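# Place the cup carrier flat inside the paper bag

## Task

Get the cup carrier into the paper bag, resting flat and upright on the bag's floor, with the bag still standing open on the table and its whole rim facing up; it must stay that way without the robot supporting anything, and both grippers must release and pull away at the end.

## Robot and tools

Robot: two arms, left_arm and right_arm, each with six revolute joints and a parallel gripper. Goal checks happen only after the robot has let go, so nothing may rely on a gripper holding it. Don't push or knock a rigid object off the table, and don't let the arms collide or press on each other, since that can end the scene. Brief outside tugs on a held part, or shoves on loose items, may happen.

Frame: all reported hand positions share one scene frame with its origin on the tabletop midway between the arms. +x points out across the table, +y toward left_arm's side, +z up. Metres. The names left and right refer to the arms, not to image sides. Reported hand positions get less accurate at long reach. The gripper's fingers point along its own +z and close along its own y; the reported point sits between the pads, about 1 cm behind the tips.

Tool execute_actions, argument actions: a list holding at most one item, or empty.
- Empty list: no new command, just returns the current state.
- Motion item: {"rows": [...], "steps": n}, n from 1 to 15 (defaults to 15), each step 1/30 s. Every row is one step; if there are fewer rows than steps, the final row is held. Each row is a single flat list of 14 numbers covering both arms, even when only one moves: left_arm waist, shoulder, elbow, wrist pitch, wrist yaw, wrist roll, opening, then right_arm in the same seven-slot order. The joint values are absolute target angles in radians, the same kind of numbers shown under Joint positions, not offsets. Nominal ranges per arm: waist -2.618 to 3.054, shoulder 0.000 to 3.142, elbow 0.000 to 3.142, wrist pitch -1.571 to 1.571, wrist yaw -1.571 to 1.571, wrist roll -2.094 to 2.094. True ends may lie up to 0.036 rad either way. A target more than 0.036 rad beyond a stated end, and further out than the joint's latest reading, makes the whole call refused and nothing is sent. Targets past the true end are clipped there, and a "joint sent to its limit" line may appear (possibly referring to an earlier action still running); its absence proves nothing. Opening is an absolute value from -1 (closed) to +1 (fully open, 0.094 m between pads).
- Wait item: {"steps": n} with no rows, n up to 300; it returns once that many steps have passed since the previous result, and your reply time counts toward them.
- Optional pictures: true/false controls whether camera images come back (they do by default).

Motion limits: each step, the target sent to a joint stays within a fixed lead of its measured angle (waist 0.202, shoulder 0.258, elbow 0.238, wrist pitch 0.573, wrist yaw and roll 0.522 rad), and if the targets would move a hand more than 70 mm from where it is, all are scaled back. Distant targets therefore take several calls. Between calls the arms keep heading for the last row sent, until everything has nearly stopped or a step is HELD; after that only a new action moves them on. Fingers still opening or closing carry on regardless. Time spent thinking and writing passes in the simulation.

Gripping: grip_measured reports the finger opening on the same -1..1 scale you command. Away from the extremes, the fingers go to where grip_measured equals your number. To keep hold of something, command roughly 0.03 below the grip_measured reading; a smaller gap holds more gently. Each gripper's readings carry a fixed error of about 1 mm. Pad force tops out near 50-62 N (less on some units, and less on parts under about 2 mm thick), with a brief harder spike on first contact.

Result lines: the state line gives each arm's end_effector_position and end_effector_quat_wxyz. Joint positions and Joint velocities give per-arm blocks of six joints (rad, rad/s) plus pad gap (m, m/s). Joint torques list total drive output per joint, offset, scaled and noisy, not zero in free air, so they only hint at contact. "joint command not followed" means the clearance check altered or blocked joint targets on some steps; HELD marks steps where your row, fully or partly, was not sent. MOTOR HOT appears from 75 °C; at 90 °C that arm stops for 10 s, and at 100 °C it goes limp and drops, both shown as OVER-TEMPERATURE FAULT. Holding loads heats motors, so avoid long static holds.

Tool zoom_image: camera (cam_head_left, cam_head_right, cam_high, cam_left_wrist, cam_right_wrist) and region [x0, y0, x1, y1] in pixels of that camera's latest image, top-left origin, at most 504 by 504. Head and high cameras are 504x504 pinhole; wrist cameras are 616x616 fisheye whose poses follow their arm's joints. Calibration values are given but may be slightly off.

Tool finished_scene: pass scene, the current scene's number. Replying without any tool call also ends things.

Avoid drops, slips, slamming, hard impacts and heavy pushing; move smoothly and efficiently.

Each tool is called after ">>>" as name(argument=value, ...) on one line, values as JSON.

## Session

>>> execute_actions(actions=[])

Scene clock: 0.00 s of 5400.00 s.
left_arm: end_effector_position=(+0.0986, +0.0079, +0.3850) grip_measured=+1.000 end_effector_quat_wxyz=(+0.435, +0.873, -0.098, +0.198) | right_arm: end_effector_position=(+0.5320, -0.6024, +0.2827) grip_measured=+1.000 end_effector_quat_wxyz=(+0.234, +0.710, +0.537, +0.391)
Joint positions: left_arm=[-1.551  1.211  1.634 -1.013 -0.227  1.959  0.094] | right_arm=[-0.719  2.409  2.758 -1.109 -0.558  1.49   0.094]
Joint velocities: left_arm=[-0.012 -0.007 -0.007 -0.007 -0.066 -0.051  0.   ] | right_arm=[ 0.007 -0.007  0.007  0.022  0.037 -0.081  0.   ]
Joint torques (N m, as the arm reports them, + toward a larger angle): no reading
Motor temperatures (°C, as the motors report them): left_arm=[24 30 26 28 25 24] | right_arm=[22 23 23 25 23 24]
camera_calibration (this result's frames):
cam_left_wrist: T_world_to_cam=[[0.162394, 0.616199, -0.770667, 0.269866], [0.689081, 0.488207, 0.535557, -0.250697], [0.706255, -0.618023, -0.345329, 0.179274], [0, 0, 0, 1]] pos_world=[0.00231296, 0.0668965, 0.404148]
cam_right_wrist: T_world_to_cam=[[-0.595439, 0.569484, -0.566692, 0.811282], [-0.124816, 0.631229, 0.765487, 0.26204], [0.793646, 0.526533, -0.304778, 0.0817583], [0, 0, 0, 1]] pos_world=[0.450888, -0.670468, 0.284077]

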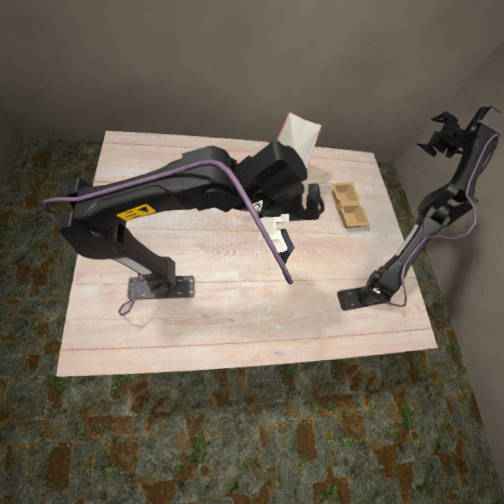

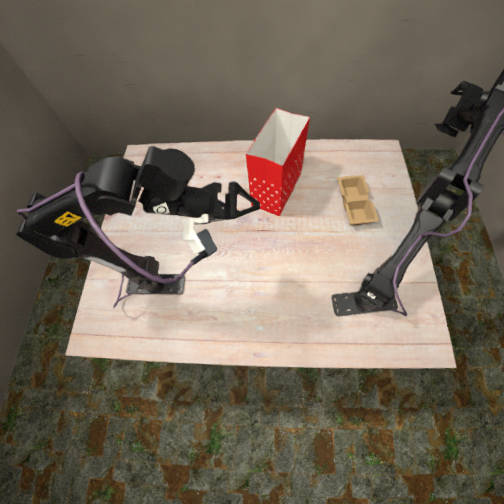

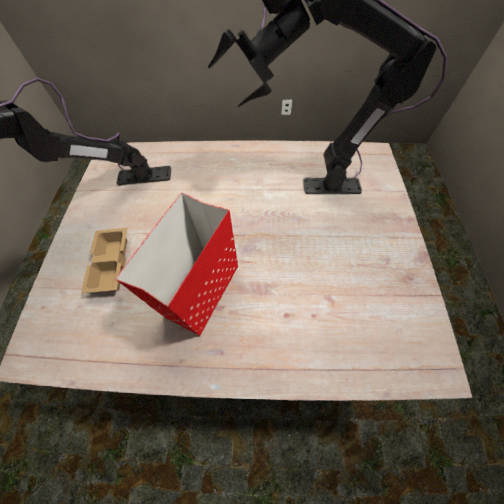

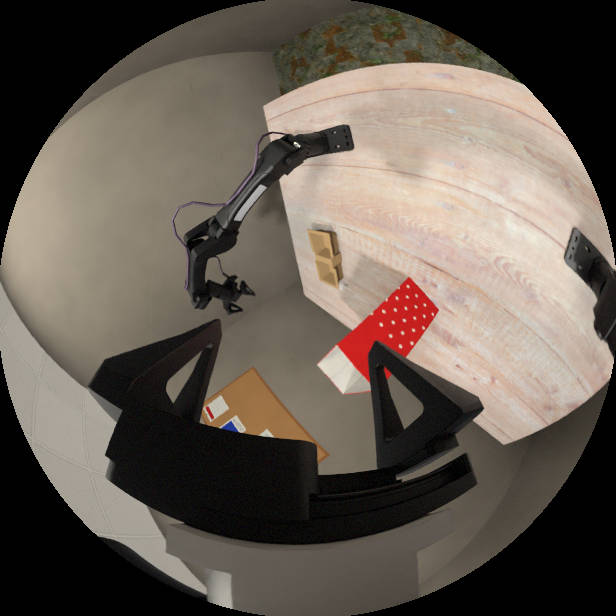

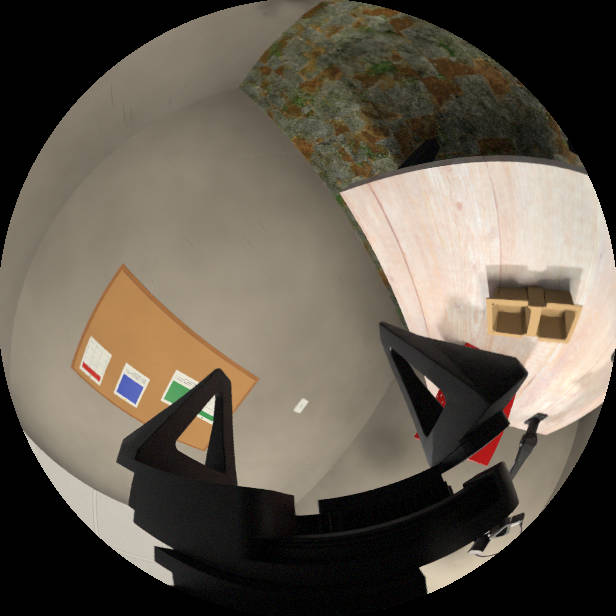

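>>> execute_actions(actions=[{"rows":[[-1.551,0.5,1.2,-1.0,0,1.5,1,-0.23,2.0,2.3,-1.42,0,1.34,0.6]]}], pictures=false)

>>> execute_actions(actions=[{"rows":[[-1.0,0.3,0.8,-1.0,0,1.0,1,-0.23,1.81,1.9,-1.42,0,1.34,0.6]]}], pictures=false)

>>> execute_actions(actions=[{"rows":[[-0.2,0.3,0.8,-1.0,0,1.0,1,-0.23,1.81,1.69,-1.42,0,1.34,0.6]]}], pictures=false)

>>> execute_actions(actions=[{"rows":[[-0.2,0.3,0.8,-1.0,0,1.0,1,-0.23,1.81,1.69,-1.42,0,1.34,0.6]]}])

Scene clock: 18.10 s of 5400.00 s.
left_arm: end_effector_position=(+0.0547, +0.1679, +0.3819) grip_measured=+1.000 end_effector_quat_wxyz=(+0.606, +0.795, +0.037, +0.008) | right_arm: end_effector_position=(+0.4612, -0.3647, +0.2756) grip_measured=+0.602 end_effector_quat_wxyz=(+0.181, +0.625, +0.738, +0.181)
Joint positions: left_arm=[-1.55   0.476  1.209 -1.003 -0.016  1.533  0.094] | right_arm=[-0.181  2.007  2.326 -1.378 -0.072  1.361  0.075]
Joint velocities: left_arm=[-0.007  0.222 -0.002  0.007  0.037 -0.11   0.   ] | right_arm=[-0.208 -0.002 -0.042 -0.154  0.315 -0.051 -0.001]
Joint torques (N m, as the arm reports them, + toward a larger angle): left_arm=[-0.14  4.15  4.9   2.6   0.13 -0.07] | right_arm=[ -3.19 -11.04   4.49   0.85   0.24  -0.13]
Motor temperatures (°C, as the motors report them): left_arm=[24 30 27 30 25 24] | right_arm=[22 29 25 27 23 24]
Steps of this call (steps 1 to 90: nothing new was sent; then 14.60 s passed at rest; steps 91 to 105: all 15 steps of this action). Readings (joint positions):
91: left_arm=[-1.550 1.176 1.584 -0.974 -0.197 1.886] | right_arm=[-0.706 2.381 2.715 -1.114 -0.495 1.474]
92: left_arm=[-1.550 1.113 1.498 -0.952 -0.158 1.811] | right_arm=[-0.686 2.338 2.647 -1.148 -0.419 1.458]
94: left_arm=[-1.550 0.955 1.329 -0.962 -0.105 1.707] | right_arm=[-0.622 2.247 2.525 -1.212 -0.309 1.434]
98: left_arm=[-1.550 0.632 1.196 -1.016 -0.049 1.596] | right_arm=[-0.427 2.089 2.364 -1.301 -0.166 1.398]
105: the state above

Scene clock: 18.60 s of 5400.00 s.
left_arm: end_effector_position=(+0.1408, +0.1920, +0.2411) grip_measured=+1.000 end_effector_quat_wxyz=(+0.499, +0.733, +0.462, +0.016) | right_arm: end_effector_position=(+0.3753, -0.3899, +0.2156) grip_measured=+0.602 end_effector_quat_wxyz=(+0.095, +0.664, +0.738, +0.076)
Joint positions: left_arm=[-1.007  0.308  0.792 -1.009 -0.007  1.035  0.094] | right_arm=[-0.233  1.818  1.91  -1.419 -0.014  1.35   0.075]
Joint velocities: left_arm=[-0.007 -0.002 -0.007  0.037 -0.066 -0.183  0.   ] | right_arm=[-0.012 -0.007 -0.017 -0.022  0.007 -0.037  0.   ]
Joint torques (N m, as the arm reports them, + toward a larger angle): left_arm=[ 0.4   2.29  7.27  2.54  0.1  -0.1 ] | right_arm=[ 0.19 -9.57  5.6   0.56  0.12 -0.09]
Motor temperatures (°C, as the motors report them): left_arm=[24 30 27 30 25 24] | right_arm=[22 29 25 27 23 24]
Steps of this call (steps 1 to 15: all 15 steps of this action). Readings (joint positions):
1: left_arm=[-1.514 0.455 1.168 -0.969 -0.005 1.450] | right_arm=[-0.190 1.973 2.267 -1.351 -0.063 1.357]
2: left_arm=[-1.440 0.409 1.097 -0.945 -0.003 1.363] | right_arm=[-0.201 1.926 2.176 -1.345 -0.053 1.355]
4: left_arm=[-1.303 0.329 0.956 -0.959 -0.003 1.250] | right_arm=[-0.224 1.843 2.020 -1.372 -0.035 1.354]
8: left_arm=[-1.041 0.308 0.799 -1.004 -0.005 1.112] | right_arm=[-0.233 1.815 1.918 -1.419 -0.018 1.352]
15: the state above

Scene clock: 19.10 s of 5400.00 s.
left_arm: end_effector_position=(+0.2135, +0.3048, +0.2413) grip_measured=+1.000 end_effector_quat_wxyz=(+0.456, +0.488, +0.716, +0.204) | right_arm: end_effector_position=(+0.3354, -0.3855, +0.1514) grip_measured=+0.602 end_effector_quat_wxyz=(+0.004, +0.668, +0.744, +0.011)
Joint positions: left_arm=[-0.208  0.308  0.792 -1.009 -0.007  1.015  0.094] | right_arm=[-0.233  1.828  1.691 -1.414 -0.013  1.348  0.075]
Joint velocities: left_arm=[-0.017  0.022  0.022 -0.051  0.066  0.051  0.   ] | right_arm=[ 0.002 -0.002  0.007  0.007 -0.066  0.007  0.001]
Joint torques (N m, as the arm reports them, + toward a larger angle): left_arm=[ 0.56  2.43  7.39  2.57  0.16 -0.1 ] | right_arm=[  0.22 -10.51   6.45   0.07   0.11  -0.12]
Motor temperatures (°C, as the motors report them): left_arm=[24 30 27 30 25 24] | right_arm=[22 29 25 27 23 24]
Steps of this call (steps 1 to 15: all 15 steps of this action). Readings (joint positions):
1: left_arm=[-0.972 0.308 0.792 -1.009 0.002 1.033] | right_arm=[-0.233 1.808 1.872 -1.395 -0.013 1.349]
2: left_arm=[-0.899 0.308 0.792 -1.009 0.003 1.029] | right_arm=[-0.233 1.794 1.817 -1.386 -0.013 1.348]
4: left_arm=[-0.746 0.308 0.792 -1.009 0.001 1.024] | right_arm=[-0.233 1.799 1.736 -1.404 -0.013 1.348]
8: left_arm=[-0.441 0.308 0.792 -1.009 -0.001 1.019] | right_arm=[-0.233 1.831 1.691 -1.414 -0.013 1.348]
15: the state above

Scene clock: 19.60 s of 5400.00 s.
left_arm: end_effector_position=(+0.2135, +0.3048, +0.2413) grip_measured=+1.000 end_effector_quat_wxyz=(+0.456, +0.488, +0.716, +0.204) | right_arm: end_effector_position=(+0.3354, -0.3855, +0.1514) grip_measured=+0.602 end_effector_quat_wxyz=(+0.004, +0.668, +0.744, +0.011)
Joint positions: left_arm=[-0.208  0.308  0.792 -1.009 -0.007  1.015  0.094] | right_arm=[-0.233  1.828  1.691 -1.414 -0.013  1.348  0.075]
Joint velocities: left_arm=[ 0.007  0.002  0.007 -0.007 -0.007 -0.022  0.   ] | right_arm=[-0.012 -0.007  0.007 -0.037 -0.095 -0.037 -0.001]
Joint torques (N m, as the arm reports them, + toward a larger angle): left_arm=[ 0.44  2.38  7.26  2.56  0.1  -0.1 ] | right_arm=[  0.17 -10.76   6.25   0.13   0.1   -0.08]
Motor temperatures (°C, as the motors report them): left_arm=[24 30 27 30 25 24] | right_arm=[22 29 25 27 23 24]
Steps of this call (steps 1 to 15: all 15 steps of this action). Readings (joint positions):
1: left_arm=[-0.208 0.308 0.792 -1.009 -0.007 1.015] | right_arm=[-0.233 1.828 1.691 -1.414 -0.013 1.348]
2: left_arm=[-0.208 0.308 0.792 -1.009 -0.007 1.015] | right_arm=[-0.233 1.828 1.691 -1.414 -0.013 1.348]
4: left_arm=[-0.208 0.308 0.792 -1.009 -0.007 1.015] | right_arm=[-0.233 1.828 1.691 -1.414 -0.013 1.348]
8: left_arm=[-0.208 0.308 0.792 -1.009 -0.007 1.015] | right_arm=[-0.233 1.828 1.691 -1.414 -0.013 1.348]
15: the state above
camera_calibration (this result's frames):
cam_left_wrist: T_world_to_cam=[[-0.510309, -0.591861, -0.623928, 0.433858], [-0.594056, 0.767195, -0.241888, -0.0213333], [0.621838, 0.24721, -0.743105, 0.0822877], [0, 0, 0, 1]] pos_world=[0.157559, 0.252808, 0.326684]
cam_right_wrist: T_world_to_cam=[[-0.978199, 0.191344, 0.0807117, 0.380841], [0.205623, 0.837976, 0.505486, 0.20925], [0.0290872, 0.511062, -0.859052, 0.417925], [0, 0, 0, 1]] pos_world=[0.317356, -0.461804, 0.222508]

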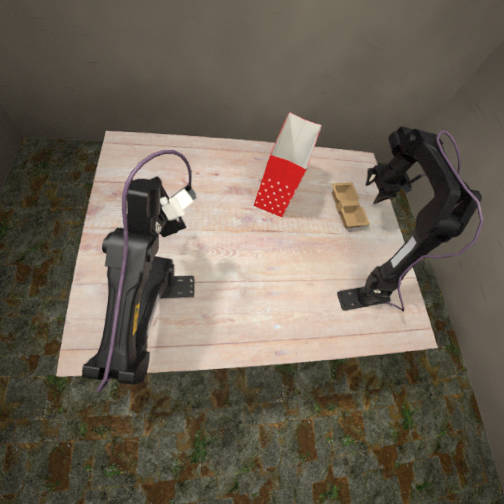

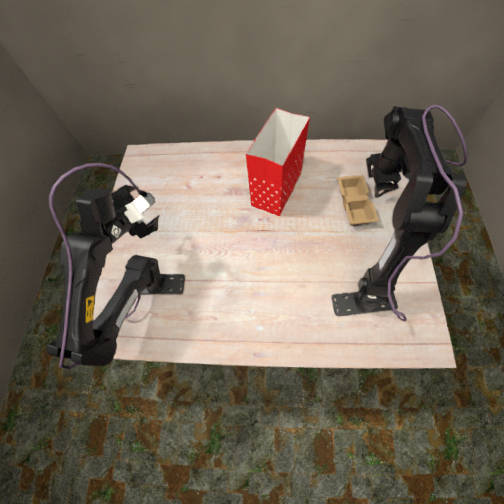

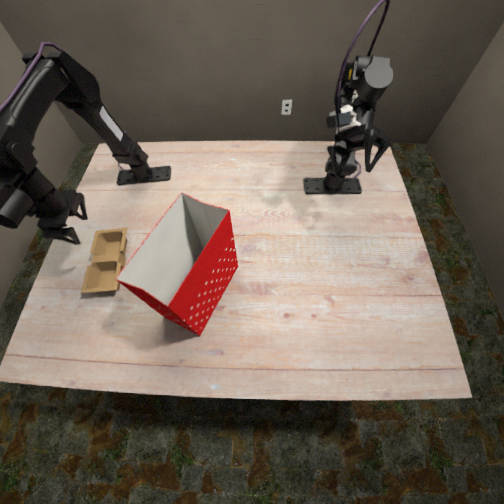

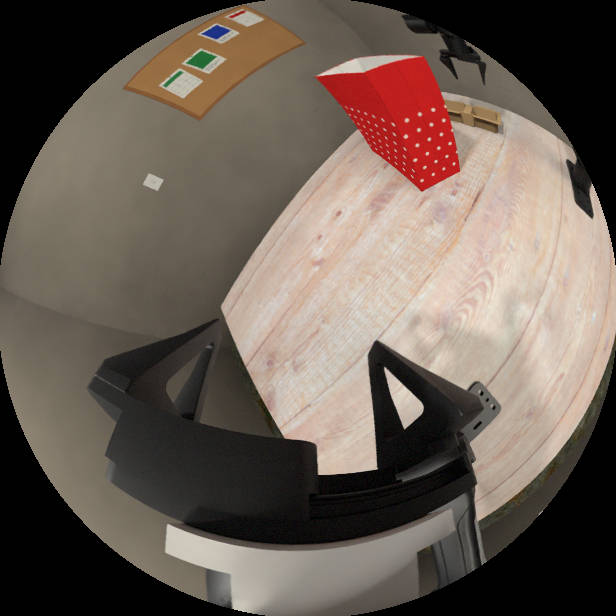

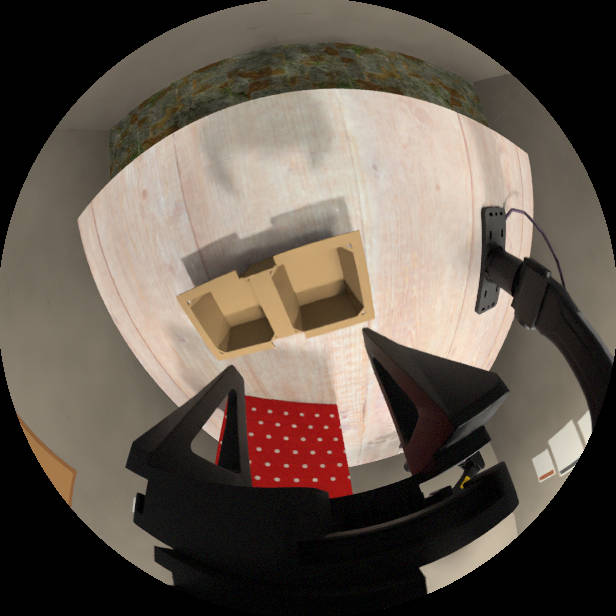

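>>> execute_actions(actions=[{"rows":[[-0.2,0.3,0.8,-1.0,0,1.0,1,-0.18,1.90,1.57,-1.22,0,1.39,0.6]]}])

Scene clock: 41.83 s of 5400.00 s.
left_arm: end_effector_position=(+0.2135, +0.3048, +0.2413) grip_measured=+1.000 end_effector_quat_wxyz=(+0.456, +0.488, +0.716, +0.204) | right_arm: end_effector_position=(+0.3516, -0.3692, +0.0913) grip_measured=+0.602 end_effector_quat_wxyz=(-0.007, +0.661, +0.751, -0.001)
Joint positions: left_arm=[-0.208  0.308  0.792 -1.009 -0.007  1.015  0.094] | right_arm=[-0.18   1.919  1.572 -1.235 -0.007  1.38   0.075]
Joint velocities: left_arm=[-0.002 -0.007 -0.007  0.007  0.051  0.037  0.   ] | right_arm=[-0.007 -0.002  0.002  0.022 -0.022  0.095  0.   ]
Joint torques (N m, as the arm reports them, + toward a larger angle): left_arm=[ 0.45  2.39  7.28  2.57  0.09 -0.09] | right_arm=[ -0.07 -11.66   6.07   0.29   0.13   0.08]
Motor temperatures (°C, as the motors report them): left_arm=[24 30 28 32 25 25] | right_arm=[22 28 25 26 23 24]
Steps of this call (steps 1 to 15: the robot went on to your last target; steps 16 to 90: nothing new was sent; then 18.73 s passed at rest; steps 91 to 105: all 15 steps of this action). Readings (joint positions):
91: left_arm=[-0.208 0.308 0.792 -1.009 -0.007 1.015] | right_arm=[-0.229 1.831 1.674 -1.389 -0.009 1.354]
92: left_arm=[-0.208 0.308 0.792 -1.009 -0.007 1.015] | right_arm=[-0.220 1.835 1.651 -1.355 -0.007 1.359]
94: left_arm=[-0.208 0.308 0.792 -1.009 -0.007 1.015] | right_arm=[-0.197 1.868 1.610 -1.308 -0.006 1.368]
98: left_arm=[-0.208 0.308 0.792 -1.009 -0.007 1.015] | right_arm=[-0.180 1.921 1.573 -1.260 -0.007 1.376]
105: the state above
camera_calibration (this result's frames):
cam_left_wrist: T_world_to_cam=[[-0.510309, -0.591861, -0.623928, 0.433858], [-0.594056, 0.767195, -0.241888, -0.0213333], [0.621838, 0.24721, -0.743105, 0.0822877], [0, 0, 0, 1]] pos_world=[0.157559, 0.252808, 0.326684]
cam_right_wrist: T_world_to_cam=[[-0.978882, 0.171097, 0.111874, 0.38839], [0.204209, 0.843634, 0.496569, 0.226034], [-0.00941914, 0.508928, -0.860757, 0.370402], [0, 0, 0, 1]] pos_world=[0.337519, -0.445651, 0.163133]

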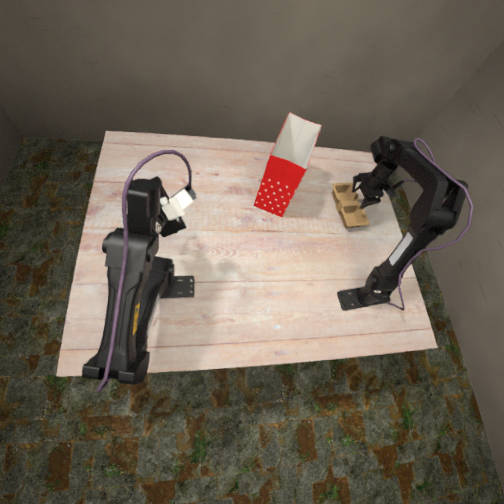

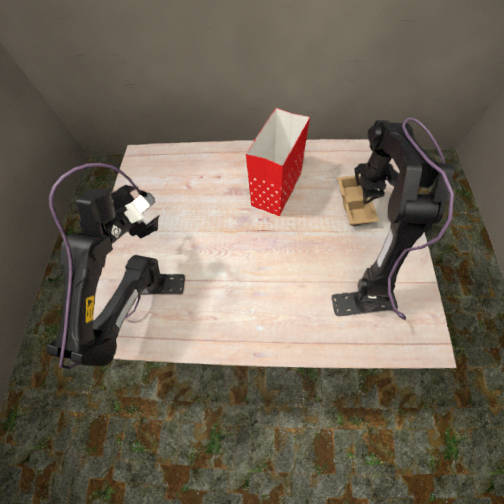

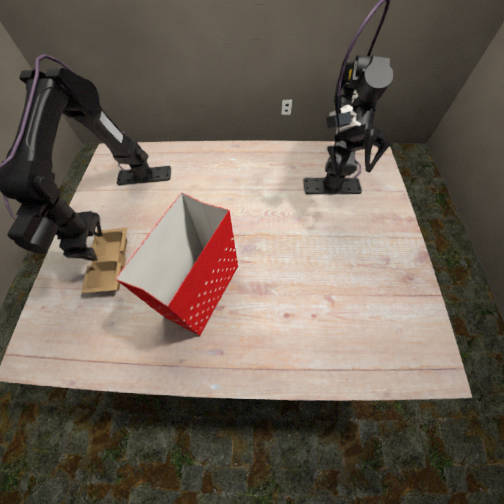

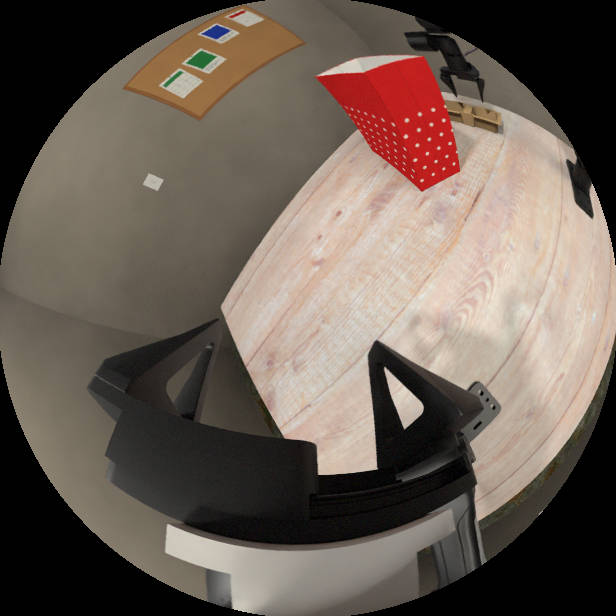

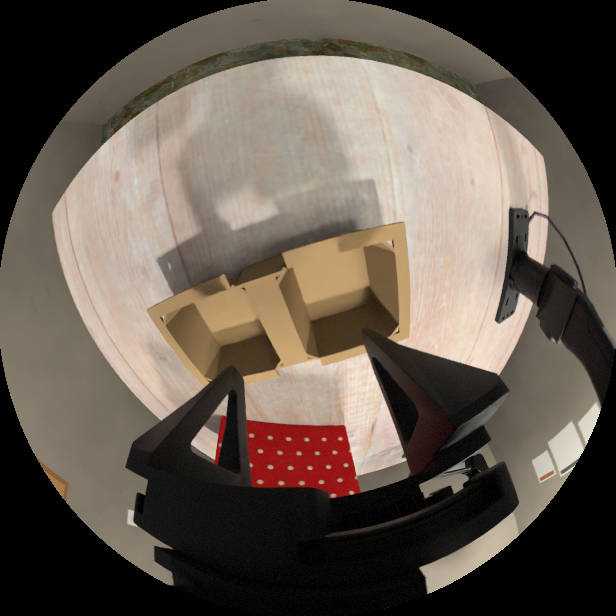

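>>> execute_actions(actions=[{"rows":[[-0.2,0.3,0.8,-1.0,0,1.0,1,-0.205,1.94,1.5,-1.13,0,1.37,0.6],[-0.2,0.3,0.8,-1.0,0,1.0,1,-0.205,1.94,1.5,-1.13,0,1.37,0.6],[-0.2,0.3,0.8,-1.0,0,1.0,1,-0.205,1.94,1.5,-1.13,0,1.37,0.6],[-0.2,0.3,0.8,-1.0,0,1.0,1,-0.205,1.94,1.5,-1.13,0,1.37,0.6],[-0.2,0.3,0.8,-1.0,0,1.0,1,-0.205,1.96,1.43,-1.03,0,1.37,0.6]]}])

Scene clock: 47.83 s of 5400.00 s.
left_arm: end_effector_position=(+0.2135, +0.3048, +0.2413) grip_measured=+1.000 end_effector_quat_wxyz=(+0.456, +0.488, +0.716, +0.204) | right_arm: end_effector_position=(+0.3539, -0.3765, +0.0409) grip_measured=+0.602 end_effector_quat_wxyz=(-0.008, +0.667, +0.745, -0.001)
Joint positions: left_arm=[-0.208  0.308  0.792 -1.009 -0.007  1.015  0.094] | right_arm=[-0.2    1.97   1.438 -1.053 -0.007  1.378  0.075]
Joint velocities: left_arm=[-0.012  0.002 -0.012  0.022 -0.037 -0.037  0.   ] | right_arm=[-0.012 -0.012 -0.017  0.139 -0.022  0.022  0.001]
Joint torques (N m, as the arm reports them, + toward a larger angle): left_arm=[ 0.48  2.38  7.3   2.57  0.1  -0.09] | right_arm=[ -0.55 -10.92   5.27   0.3    0.09  -0.08]
Motor temperatures (°C, as the motors report them): left_arm=[24 30 28 33 25 25] | right_arm=[22 29 25 26 23 24]
Steps of this call (steps 1 to 15: the robot went on to your last target; steps 16 to 90: nothing new was sent; then 2.50 s passed at rest; steps 91 to 105: all 15 steps of this action). Readings (joint positions):
91: left_arm=[-0.208 0.308 0.792 -1.009 -0.007 1.015] | right_arm=[-0.181 1.920 1.562 -1.216 -0.007 1.381]
92: left_arm=[-0.208 0.308 0.792 -1.009 -0.007 1.015] | right_arm=[-0.184 1.920 1.550 -1.198 -0.007 1.380]
94: left_arm=[-0.208 0.308 0.792 -1.009 -0.007 1.015] | right_arm=[-0.193 1.930 1.527 -1.176 -0.007 1.380]
98: left_arm=[-0.208 0.308 0.792 -1.009 -0.007 1.015] | right_arm=[-0.200 1.954 1.453 -1.097 -0.007 1.379]
105: the state above
camera_calibration (this result's frames):
cam_left_wrist: T_world_to_cam=[[-0.510309, -0.591861, -0.623928, 0.433858], [-0.594056, 0.767195, -0.241888, -0.0213333], [0.621838, 0.24721, -0.743105, 0.0822877], [0, 0, 0, 1]] pos_world=[0.157559, 0.252808, 0.326684]
cam_right_wrist: T_world_to_cam=[[-0.975447, 0.188561, 0.113787, 0.402816], [0.220225, 0.839555, 0.496637, 0.249644], [-0.00188395, 0.509502, -0.860468, 0.328277], [0, 0, 0, 1]] pos_world=[0.338566, -0.452803, 0.112654]

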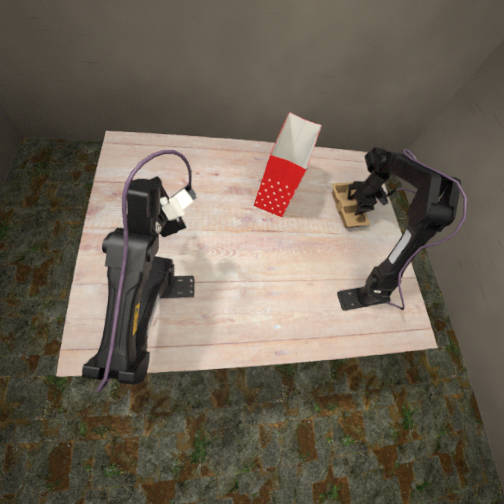

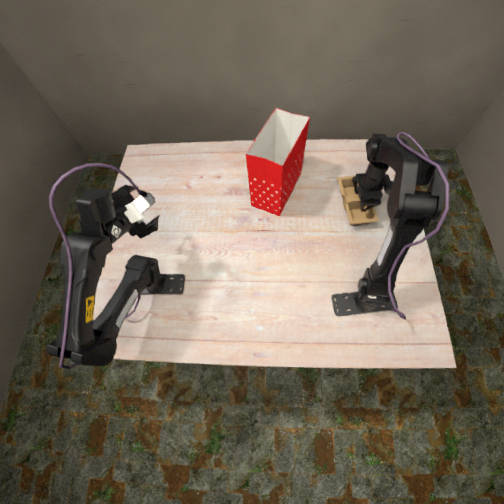

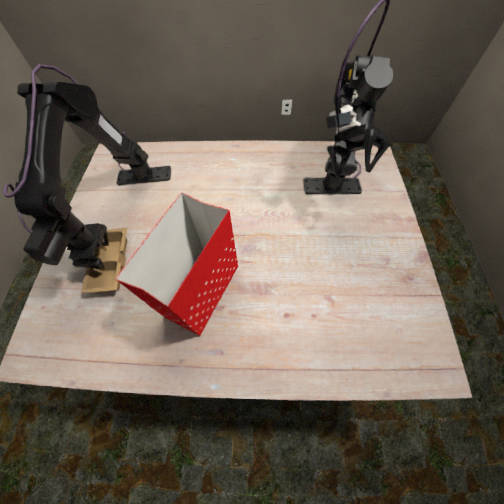

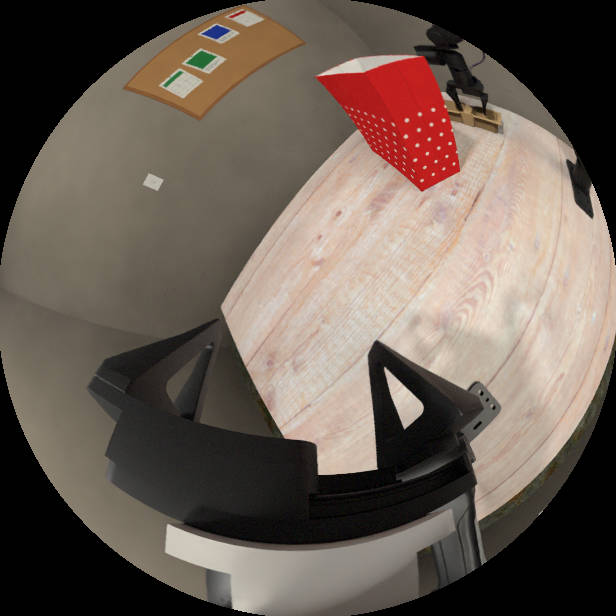

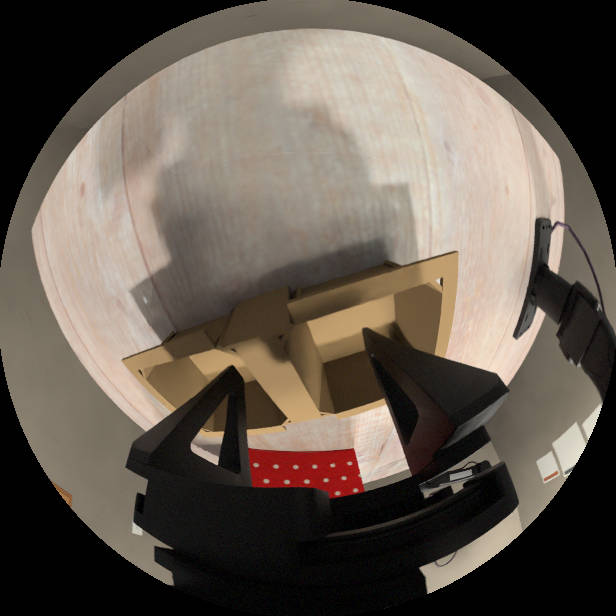

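Good. Lower slightly and close.

>>> execute_actions(actions=[{"rows":[[-0.2,0.3,0.8,-1.0,0,1.0,1,-0.205,1.965,1.415,-1.01,0,1.37,0.6],[-0.2,0.3,0.8,-1.0,0,1.0,1,-0.205,1.965,1.415,-1.01,0,1.37,0.6],[-0.2,0.3,0.8,-1.0,0,1.0,1,-0.205,1.965,1.415,-1.01,0,1.37,0.6],[-0.2,0.3,0.8,-1.0,0,1.0,1,-0.205,1.965,1.415,-1.01,0,1.37,0.6],[-0.2,0.3,0.8,-1.0,0,1.0,1,-0.205,1.965,1.415,-1.01,0,1.37,-0.46]]}], pictures=false)

>>> execute_actions(actions=[{"rows":[[-0.2,0.3,0.8,-1.0,0,1.0,1,-0.205,1.965,1.415,-1.01,0,1.37,-0.46]]}], pictures=false)

Scene clock: 53.33 s of 5400.00 s.
left_arm: end_effector_position=(+0.2135, +0.3048, +0.2413) grip_measured=+1.000 end_effector_quat_wxyz=(+0.456, +0.488, +0.716, +0.204) | right_arm: end_effector_position=(+0.3620, -0.3773, +0.0409) grip_measured=-0.454 end_effector_quat_wxyz=(+0.005, +0.667, +0.745, +0.008)
Joint positions: left_arm=[-0.208  0.308  0.792 -1.009 -0.007  1.015  0.094] | right_arm=[-0.2    1.97   1.438 -1.02  -0.007  1.377  0.026]
Joint velocities: left_arm=[-0.007  0.007 -0.002  0.037  0.051 -0.007  0.   ] | right_arm=[ 0.002 -0.002 -0.007 -0.037 -0.095 -0.022 -0.001]
Joint torques (N m, as the arm reports them, + toward a larger angle): left_arm=[ 0.44  2.39  7.31  2.56  0.09 -0.1 ] | right_arm=[ -0.31 -10.64   4.37   0.31   0.05  -0.08]
Motor temperatures (°C, as the motors report them): left_arm=[24 30 28 33 25 25] | right_arm=[22 29 25 26 23 24]
Steps of this call (steps 1 to 30: the robot went on to your last target; steps 31 to 90: nothing new was sent; then 2.00 s passed at rest; steps 91 to 105: all 15 steps of this action). Readings (joint positions):
91: left_arm=[-0.208 0.308 0.792 -1.009 -0.007 1.015] | right_arm=[-0.200 1.970 1.438 -1.038 -0.007 1.378]
92: left_arm=[-0.208 0.308 0.792 -1.009 -0.007 1.015] | right_arm=[-0.200 1.970 1.438 -1.035 -0.007 1.378]
94: left_arm=[-0.208 0.308 0.792 -1.009 -0.007 1.015] | right_arm=[-0.200 1.970 1.438 -1.029 -0.007 1.378]
98: left_arm=[-0.208 0.308 0.792 -1.009 -0.007 1.015] | right_arm=[-0.200 1.970 1.438 -1.022 -0.007 1.378]
105: the state above

Scene clock: 53.83 s of 5400.00 s.
left_arm: end_effector_position=(+0.2135, +0.3048, +0.2413) grip_measured=+1.000 end_effector_quat_wxyz=(+0.456, +0.488, +0.716, +0.204) | right_arm: end_effector_position=(+0.3620, -0.3773, +0.0409) grip_measured=-0.454 end_effector_quat_wxyz=(+0.005, +0.667, +0.745, +0.008)
Joint positions: left_arm=[-0.208  0.308  0.792 -1.009 -0.007  1.015  0.094] | right_arm=[-0.2    1.97   1.438 -1.02  -0.007  1.377  0.026]
Joint velocities: left_arm=[ 0.007 -0.002 -0.002 -0.007 -0.022 -0.095  0.   ] | right_arm=[-0.002 -0.002 -0.012 -0.007  0.007  0.095 -0.001]
Joint torques (N m, as the arm reports them, + toward a larger angle): left_arm=[ 0.43  2.39  7.28  2.57  0.09 -0.1 ] | right_arm=[ -0.37 -10.68   4.49   0.28   0.07  -0.1 ]
Motor temperatures (°C, as the motors report them): left_arm=[24 30 28 33 25 25] | right_arm=[22 29 25 26 23 24]
Steps of this call (steps 1 to 15: all 15 steps of this action). Readings (joint positions):
1: left_arm=[-0.208 0.308 0.792 -1.009 -0.007 1.015] | right_arm=[-0.200 1.970 1.438 -1.020 -0.007 1.377]
2: left_arm=[-0.208 0.308 0.792 -1.009 -0.007 1.015] | right_arm=[-0.200 1.970 1.438 -1.020 -0.007 1.377]
4: left_arm=[-0.208 0.308 0.792 -1.009 -0.007 1.015] | right_arm=[-0.200 1.970 1.438 -1.020 -0.007 1.377]
8: left_arm=[-0.208 0.308 0.792 -1.009 -0.007 1.015] | right_arm=[-0.200 1.970 1.438 -1.020 -0.007 1.377]
15: the state above

>>> execute_actions(actions=[{"rows":[[-0.2,0.3,0.8,-1.0,0,1.0,1,-0.205,1.965,1.415,-1.01,0,1.37,-0.56]]}], pictures=false)

Scene clock: 57.50 s of 5400.00 s.
left_arm: end_effector_position=(+0.2135, +0.3048, +0.2413) grip_measured=+1.000 end_effector_quat_wxyz=(+0.456, +0.488, +0.716, +0.204) | right_arm: end_effector_position=(+0.3620, -0.3773, +0.0409) grip_measured=-0.501 end_effector_quat_wxyz=(+0.005, +0.667, +0.745, +0.008)
Joint positions: left_arm=[-0.208  0.308  0.792 -1.009 -0.007  1.015  0.094] | right_arm=[-0.2    1.97   1.438 -1.02  -0.007  1.377  0.023]
Joint velocities: left_arm=[-0.007 -0.002 -0.007 -0.007 -0.007 -0.051  0.   ] | right_arm=[ 0.007 -0.012 -0.012  0.022  0.051 -0.007 -0.001]
Joint torques (N m, as the arm reports them, + toward a larger angle): left_arm=[ 0.43  2.4   7.28  2.56  0.09 -0.1 ] | right_arm=[ -0.42 -10.6    4.35   0.3    0.09  -0.11]
Motor temperatures (°C, as the motors report them): left_arm=[24 30 28 33 25 25] | right_arm=[22 29 25 26 23 24]
Steps of this call (steps 1 to 15: the robot went on to your last target; steps 16 to 90: nothing new was sent; then 0.17 s passed at rest; steps 91 to 105: all 15 steps of this action). Readings (joint positions):
91: left_arm=[-0.208 0.308 0.792 -1.009 -0.007 1.015] | right_arm=[-0.200 1.970 1.438 -1.020 -0.007 1.377]
92: left_arm=[-0.208 0.308 0.792 -1.009 -0.007 1.015] | right_arm=[-0.200 1.970 1.438 -1.020 -0.007 1.377]
94: left_arm=[-0.208 0.308 0.792 -1.009 -0.007 1.015] | right_arm=[-0.200 1.970 1.438 -1.020 -0.007 1.377]
98: left_arm=[-0.208 0.308 0.792 -1.009 -0.007 1.015] | right_arm=[-0.200 1.970 1.438 -1.020 -0.007 1.377]
105: the state above

>>> execute_actions(actions=[{"rows":[[-0.2,0.3,0.8,-1.0,0,1.0,1,-0.25,1.85,1.8,-1.45,0,1.37,-0.54]]}], pictures=false)

>>> execute_actions(actions=[{"rows":[[-0.2,0.3,0.8,-1.0,0,1.0,1,-0.3,1.72,2.45,-1.55,0,1.37,-0.54]]}], pictures=false)

>>> execute_actions(actions=[{"rows":[[-0.2,0.3,0.8,-1.0,0,1.0,1,-0.3,1.72,2.45,-1.55,0,1.37,-0.54]]}])

Scene clock: 64.07 s of 5400.00 s.
left_arm: end_effector_position=(+0.2135, +0.3048, +0.2413) grip_measured=+1.000 end_effector_quat_wxyz=(+0.456, +0.488, +0.716, +0.204) | right_arm: end_effector_position=(+0.3587, -0.3938, +0.1741) grip_measured=-0.501 end_effector_quat_wxyz=(+0.045, +0.683, +0.728, +0.037)
Joint positions: left_arm=[-0.208  0.308  0.792 -1.009 -0.007  1.015  0.094] | right_arm=[-0.246  1.841  1.792 -1.405 -0.008  1.377  0.023]
Joint velocities: left_arm=[-0.002  0.002 -0.007 -0.051  0.022 -0.007  0.   ] | right_arm=[-0.017  0.129  0.002 -0.198  0.007  0.007  0.   ]
Joint torques (N m, as the arm reports them, + toward a larger angle): left_arm=[ 0.46  2.36  7.29  2.56  0.09 -0.1 ] | right_arm=[-0.22 -9.26  6.97  0.24  0.16 -0.08]
Motor temperatures (°C, as the motors report them): left_arm=[24 30 28 33 25 25] | right_arm=[22 29 25 26 23 24]
Steps of this call (steps 1 to 15: the robot went on to your last target; steps 16 to 90: nothing new was sent; then 3.07 s passed at rest; steps 91 to 105: all 15 steps of this action). Readings (joint positions):
91: left_arm=[-0.208 0.308 0.792 -1.009 -0.007 1.015] | right_arm=[-0.202 1.969 1.460 -1.060 -0.008 1.377]
92: left_arm=[-0.208 0.308 0.792 -1.009 -0.007 1.015] | right_arm=[-0.207 1.968 1.494 -1.118 -0.009 1.377]
94: left_arm=[-0.208 0.308 0.792 -1.009 -0.007 1.015] | right_arm=[-0.221 1.946 1.582 -1.207 -0.009 1.377]
98: left_arm=[-0.208 0.308 0.792 -1.009 -0.007 1.015] | right_arm=[-0.243 1.878 1.757 -1.311 -0.009 1.377]
105: the state above

Scene clock: 64.57 s of 5400.00 s.
left_arm: end_effector_position=(+0.2135, +0.3048, +0.2413) grip_measured=+1.000 end_effector_quat_wxyz=(+0.456, +0.488, +0.716, +0.204) | right_arm: end_effector_position=(+0.3640, -0.4115, +0.4177) grip_measured=-0.501 end_effector_quat_wxyz=(+0.322, +0.643, +0.657, +0.226)
Joint positions: left_arm=[-0.208  0.308  0.792 -1.009 -0.007  1.015  0.094] | right_arm=[-0.292  1.701  2.438 -1.5   -0.009  1.377  0.023]
Joint velocities: left_arm=[-0.022  0.007 -0.007 -0.022 -0.081 -0.007  0.   ] | right_arm=[-0.007 -0.266  0.183 -0.183  0.007 -0.037  0.   ]
Joint torques (N m, as the arm reports them, + toward a larger angle): left_arm=[ 0.43  2.39  7.27  2.57  0.09 -0.09] | right_arm=[-0.76 -2.8   4.73  1.14  0.06 -0.08]
Motor temperatures (°C, as the motors report them): left_arm=[24 30 28 33 25 25] | right_arm=[22 29 25 26 23 24]
Steps of this call (steps 1 to 15: all 15 steps of this action). Readings (joint positions):
1: left_arm=[-0.208 0.308 0.792 -1.009 -0.007 1.015] | right_arm=[-0.249 1.843 1.812 -1.426 -0.009 1.377]
2: left_arm=[-0.208 0.308 0.792 -1.009 -0.007 1.015] | right_arm=[-0.255 1.844 1.842 -1.444 -0.010 1.377]
4: left_arm=[-0.208 0.308 0.792 -1.009 -0.007 1.015] | right_arm=[-0.270 1.827 1.926 -1.465 -0.010 1.377]
8: left_arm=[-0.208 0.308 0.792 -1.009 -0.007 1.015] | right_arm=[-0.290 1.779 2.143 -1.489 -0.010 1.377]
15: the state above

Scene clock: 65.07 s of 5400.00 s.
left_arm: end_effector_position=(+0.2135, +0.3048, +0.2413) grip_measured=+1.000 end_effector_quat_wxyz=(+0.456, +0.488, +0.716, +0.204) | right_arm: end_effector_position=(+0.3639, -0.4115, +0.4058) grip_measured=-0.501 end_effector_quat_wxyz=(+0.302, +0.650, +0.664, +0.213)
Joint positions: left_arm=[-0.208  0.308  0.792 -1.009 -0.007  1.015  0.094] | right_arm=[-0.292  1.722  2.443 -1.535 -0.009  1.377  0.023]
Joint velocities: left_arm=[ 0.002  0.002  0.017  0.007 -0.081  0.037  0.   ] | right_arm=[ 0.012 -0.007 -0.012 -0.007 -0.037  0.007  0.   ]
Joint torques (N m, as the arm reports them, + toward a larger angle): left_arm=[ 0.43  2.39  7.29  2.57  0.09 -0.1 ] | right_arm=[-0.6  -6.69  5.49  1.21  0.09 -0.08]
Motor temperatures (°C, as the motors report them): left_arm=[24 30 28 33 25 25] | right_arm=[22 29 25 26 23 24]
Steps of this call (steps 1 to 15: all 15 steps of this action). Readings (joint positions):
1: left_arm=[-0.208 0.308 0.792 -1.009 -0.007 1.015] | right_arm=[-0.292 1.694 2.442 -1.505 -0.009 1.377]
2: left_arm=[-0.208 0.308 0.792 -1.009 -0.007 1.015] | right_arm=[-0.292 1.692 2.443 -1.509 -0.009 1.377]
4: left_arm=[-0.208 0.308 0.792 -1.009 -0.007 1.015] | right_arm=[-0.292 1.698 2.443 -1.520 -0.009 1.377]
8: left_arm=[-0.208 0.308 0.792 -1.009 -0.007 1.015] | right_arm=[-0.292 1.718 2.443 -1.531 -0.009 1.377]
15: the state above
camera_calibration (this result's frames):
cam_left_wrist: T_world_to_cam=[[-0.510309, -0.591861, -0.623928, 0.433858], [-0.594056, 0.767195, -0.241888, -0.0213333], [0.621838, 0.24721, -0.743105, 0.0822877], [0, 0, 0, 1]] pos_world=[0.157559, 0.252808, 0.326684]
cam_right_wrist: T_world_to_cam=[[-0.757462, 0.241566, -0.606545, 0.612419], [-0.0880987, 0.882716, 0.461575, 0.239747], [0.646908, 0.403061, -0.647342, 0.293709], [0, 0, 0, 1]] pos_world=[0.295002, -0.477951, 0.450929]

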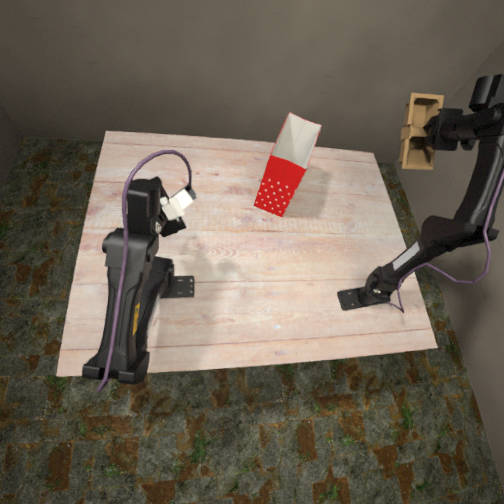

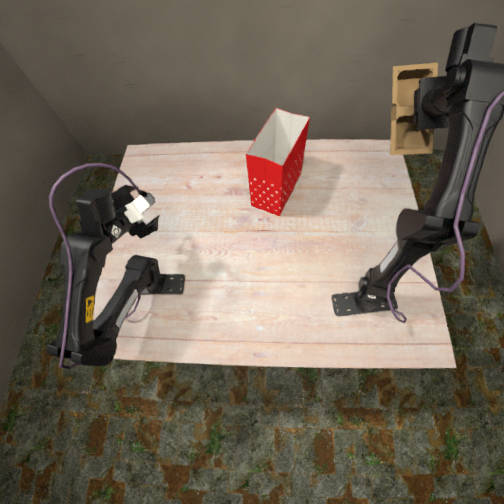

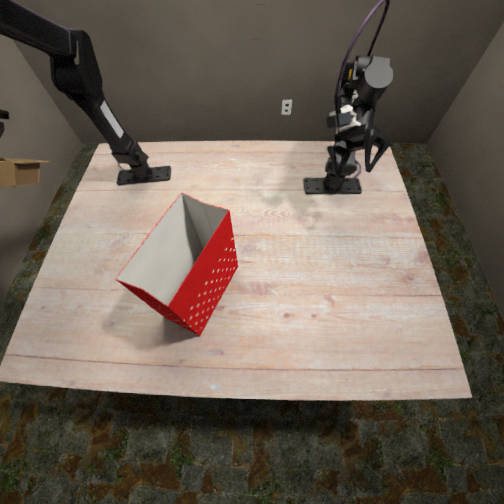

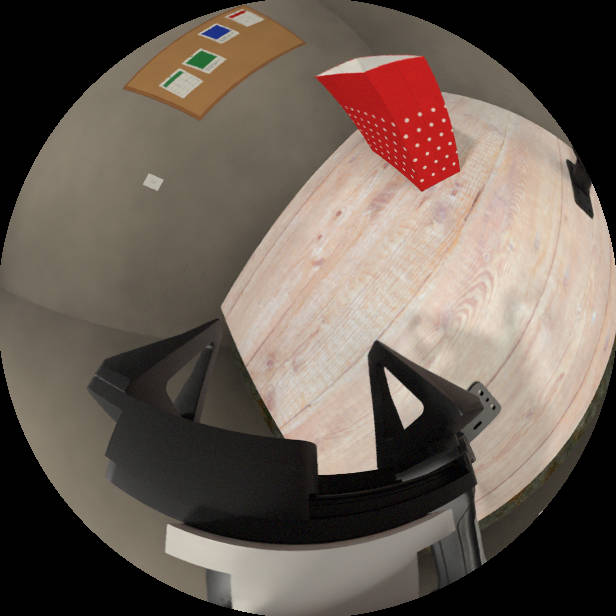

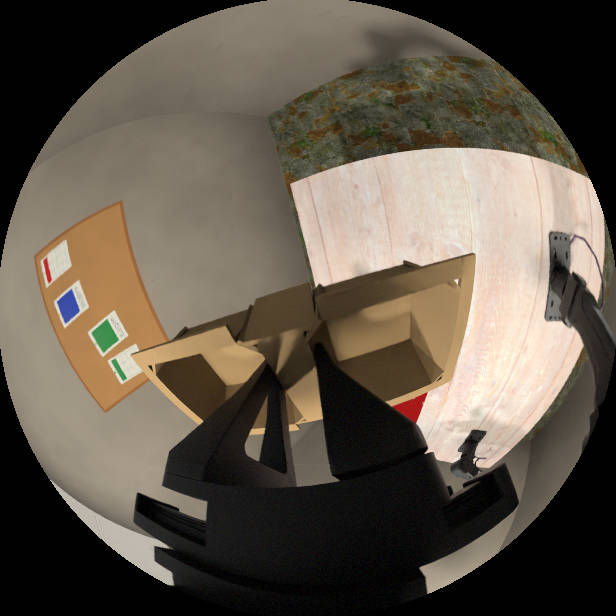

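>>> execute_actions(actions=[{"rows":[[-0.5,1.6,1.1,0.116,0,0,-1,-0.3,1.72,2.45,-1.55,0,1.37,-0.54]]}], pictures=false)

>>> execute_actions(actions=[{"rows":[[-0.63,1.745,0.89,0.116,0,0,-1,-0.3,1.72,2.45,-1.55,0,1.37,-0.54]]}])

Scene clock: 98.60 s of 5400.00 s.
left_arm: end_effector_position=(+0.3706, +0.1744, +0.4042) grip_measured=-0.997 end_effector_quat_wxyz=(+0.679, +0.253, +0.686, -0.069) | right_arm: end_effector_position=(+0.3637, -0.4115, +0.4056) grip_measured=-0.501 end_effector_quat_wxyz=(+0.302, +0.650, +0.664, +0.212)
Joint positions: left_arm=[-0.484  0.998  1.083 -0.153 -0.008  0.252  0.   ] | right_arm=[-0.292  1.722  2.443 -1.536 -0.009  1.377  0.023]
Joint velocities: left_arm=[-0.105  2.166  0.379  2.19   0.037 -1.531  0.001] | right_arm=[ 0.002 -0.002 -0.002 -0.007 -0.007  0.022 -0.002]
Joint torques (N m, as the arm reports them, + toward a larger angle): left_arm=[-0.53  0.72  7.3   1.69  0.05 -0.04] | right_arm=[-0.79 -6.41  5.52  1.21  0.11 -0.09]
Motor temperatures (°C, as the motors report them): left_arm=[24 30 29 35 25 25] | right_arm=[22 27 25 27 23 24]
Steps of this call (steps 1 to 15: the robot went on to your last target; steps 16 to 90: nothing new was sent; then 30.03 s passed at rest; steps 91 to 105: all 15 steps of this action). Readings (joint positions):
91: left_arm=[-0.222 0.322 0.801 -0.998 -0.009 0.980] | right_arm=[-0.292 1.722 2.443 -1.536 -0.009 1.377]
92: left_arm=[-0.253 0.352 0.822 -0.967 -0.010 0.939] | right_arm=[-0.292 1.722 2.443 -1.536 -0.009 1.377]
94: left_arm=[-0.315 0.428 0.876 -0.881 -0.010 0.856] | right_arm=[-0.292 1.722 2.443 -1.536 -0.009 1.377]
98: left_arm=[-0.417 0.591 0.978 -0.672 -0.009 0.670] | right_arm=[-0.292 1.722 2.443 -1.536 -0.009 1.377]
105: the state above

Scene clock: 99.10 s of 5400.00 s.
left_arm: end_effector_position=(+0.4146, +0.0836, +0.0496) grip_measured=-0.997 end_effector_quat_wxyz=(+0.361, +0.289, +0.881, -0.101) | right_arm: end_effector_position=(+0.3637, -0.4115, +0.4056) grip_measured=-0.501 end_effector_quat_wxyz=(+0.302, +0.650, +0.664, +0.212)
Joint positions: left_arm=[-0.622  1.768  0.894  0.072 -0.007  0.038  0.   ] | right_arm=[-0.292  1.722  2.443 -1.536 -0.009  1.377  0.023]
Joint velocities: left_arm=[-0.012  0.501 -0.418 -0.095  0.051 -0.183  0.001] | right_arm=[ 0.007 -0.027 -0.007  0.007 -0.022 -0.007 -0.001]
Joint torques (N m, as the arm reports them, + toward a larger angle): left_arm=[ -0.43 -11.28   8.46   2.85   0.05  -0.04] | right_arm=[-0.78 -6.63  5.6   1.21  0.13 -0.12]
Motor temperatures (°C, as the motors report them): left_arm=[24 30 29 35 25 25] | right_arm=[22 27 25 27 23 24]
Steps of this call (steps 1 to 15: all 15 steps of this action). Readings (joint positions):
1: left_arm=[-0.495 1.062 1.083 -0.093 -0.013 0.224] | right_arm=[-0.292 1.722 2.443 -1.536 -0.009 1.377]
2: left_arm=[-0.513 1.112 1.066 -0.061 -0.013 0.205] | right_arm=[-0.292 1.722 2.443 -1.536 -0.009 1.377]
4: left_arm=[-0.549 1.202 1.022 -0.026 -0.013 0.172] | right_arm=[-0.292 1.722 2.443 -1.536 -0.009 1.377]
8: left_arm=[-0.596 1.412 0.960 0.025 -0.010 0.113] | right_arm=[-0.292 1.722 2.443 -1.536 -0.009 1.377]
15: the state above
camera_calibration (this result's frames):
cam_left_wrist: T_world_to_cam=[[-0.484875, -0.866241, 0.120512, 0.26147], [-0.861492, 0.449308, -0.236545, 0.358684], [0.150758, -0.218515, -0.964118, 0.114684], [0, 0, 0, 1]] pos_world=[0.418494, 0.0903969, 0.163904]
cam_right_wrist: T_world_to_cam=[[-0.758145, 0.241687, -0.605643, 0.612069], [-0.0875783, 0.882624, 0.461849, 0.239449], [0.646178, 0.40319, -0.64799, 0.294282], [0, 0, 0, 1]] pos_world=[0.294849, -0.477924, 0.450798]

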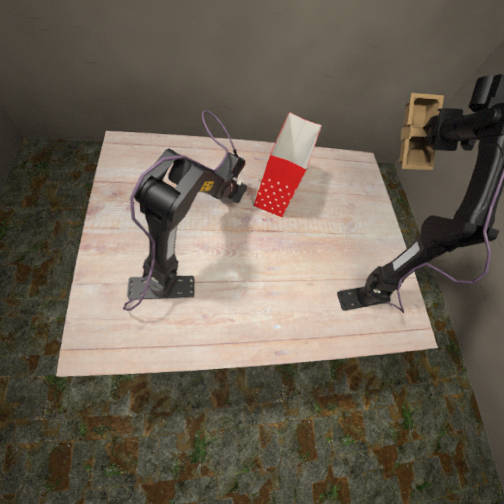

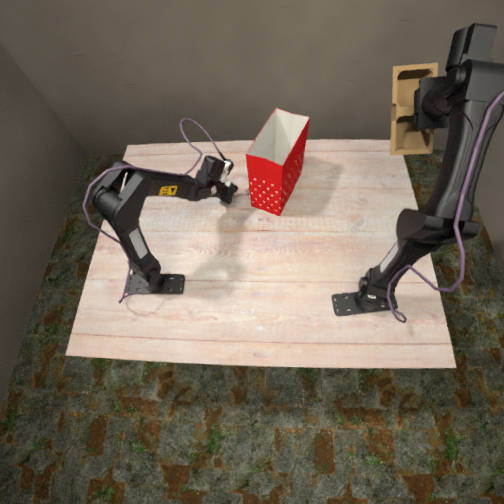

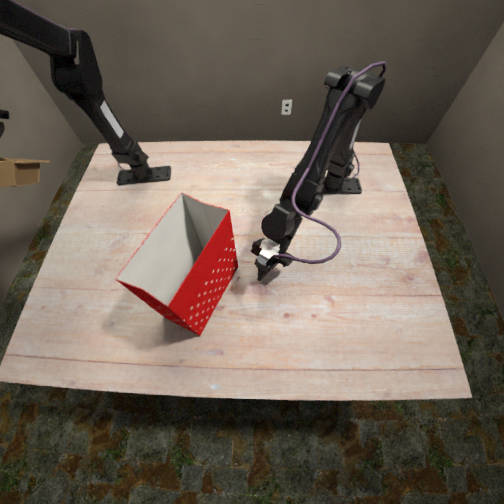

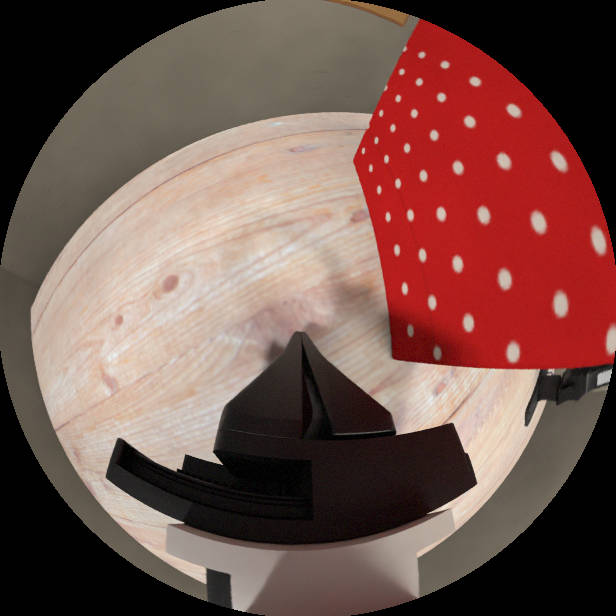

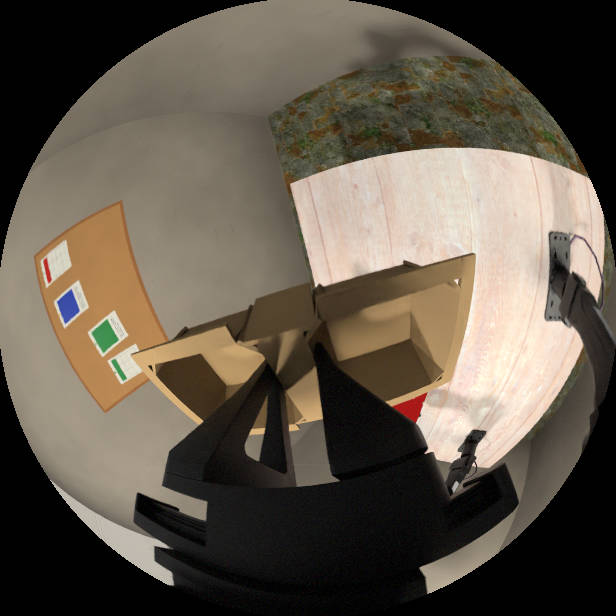

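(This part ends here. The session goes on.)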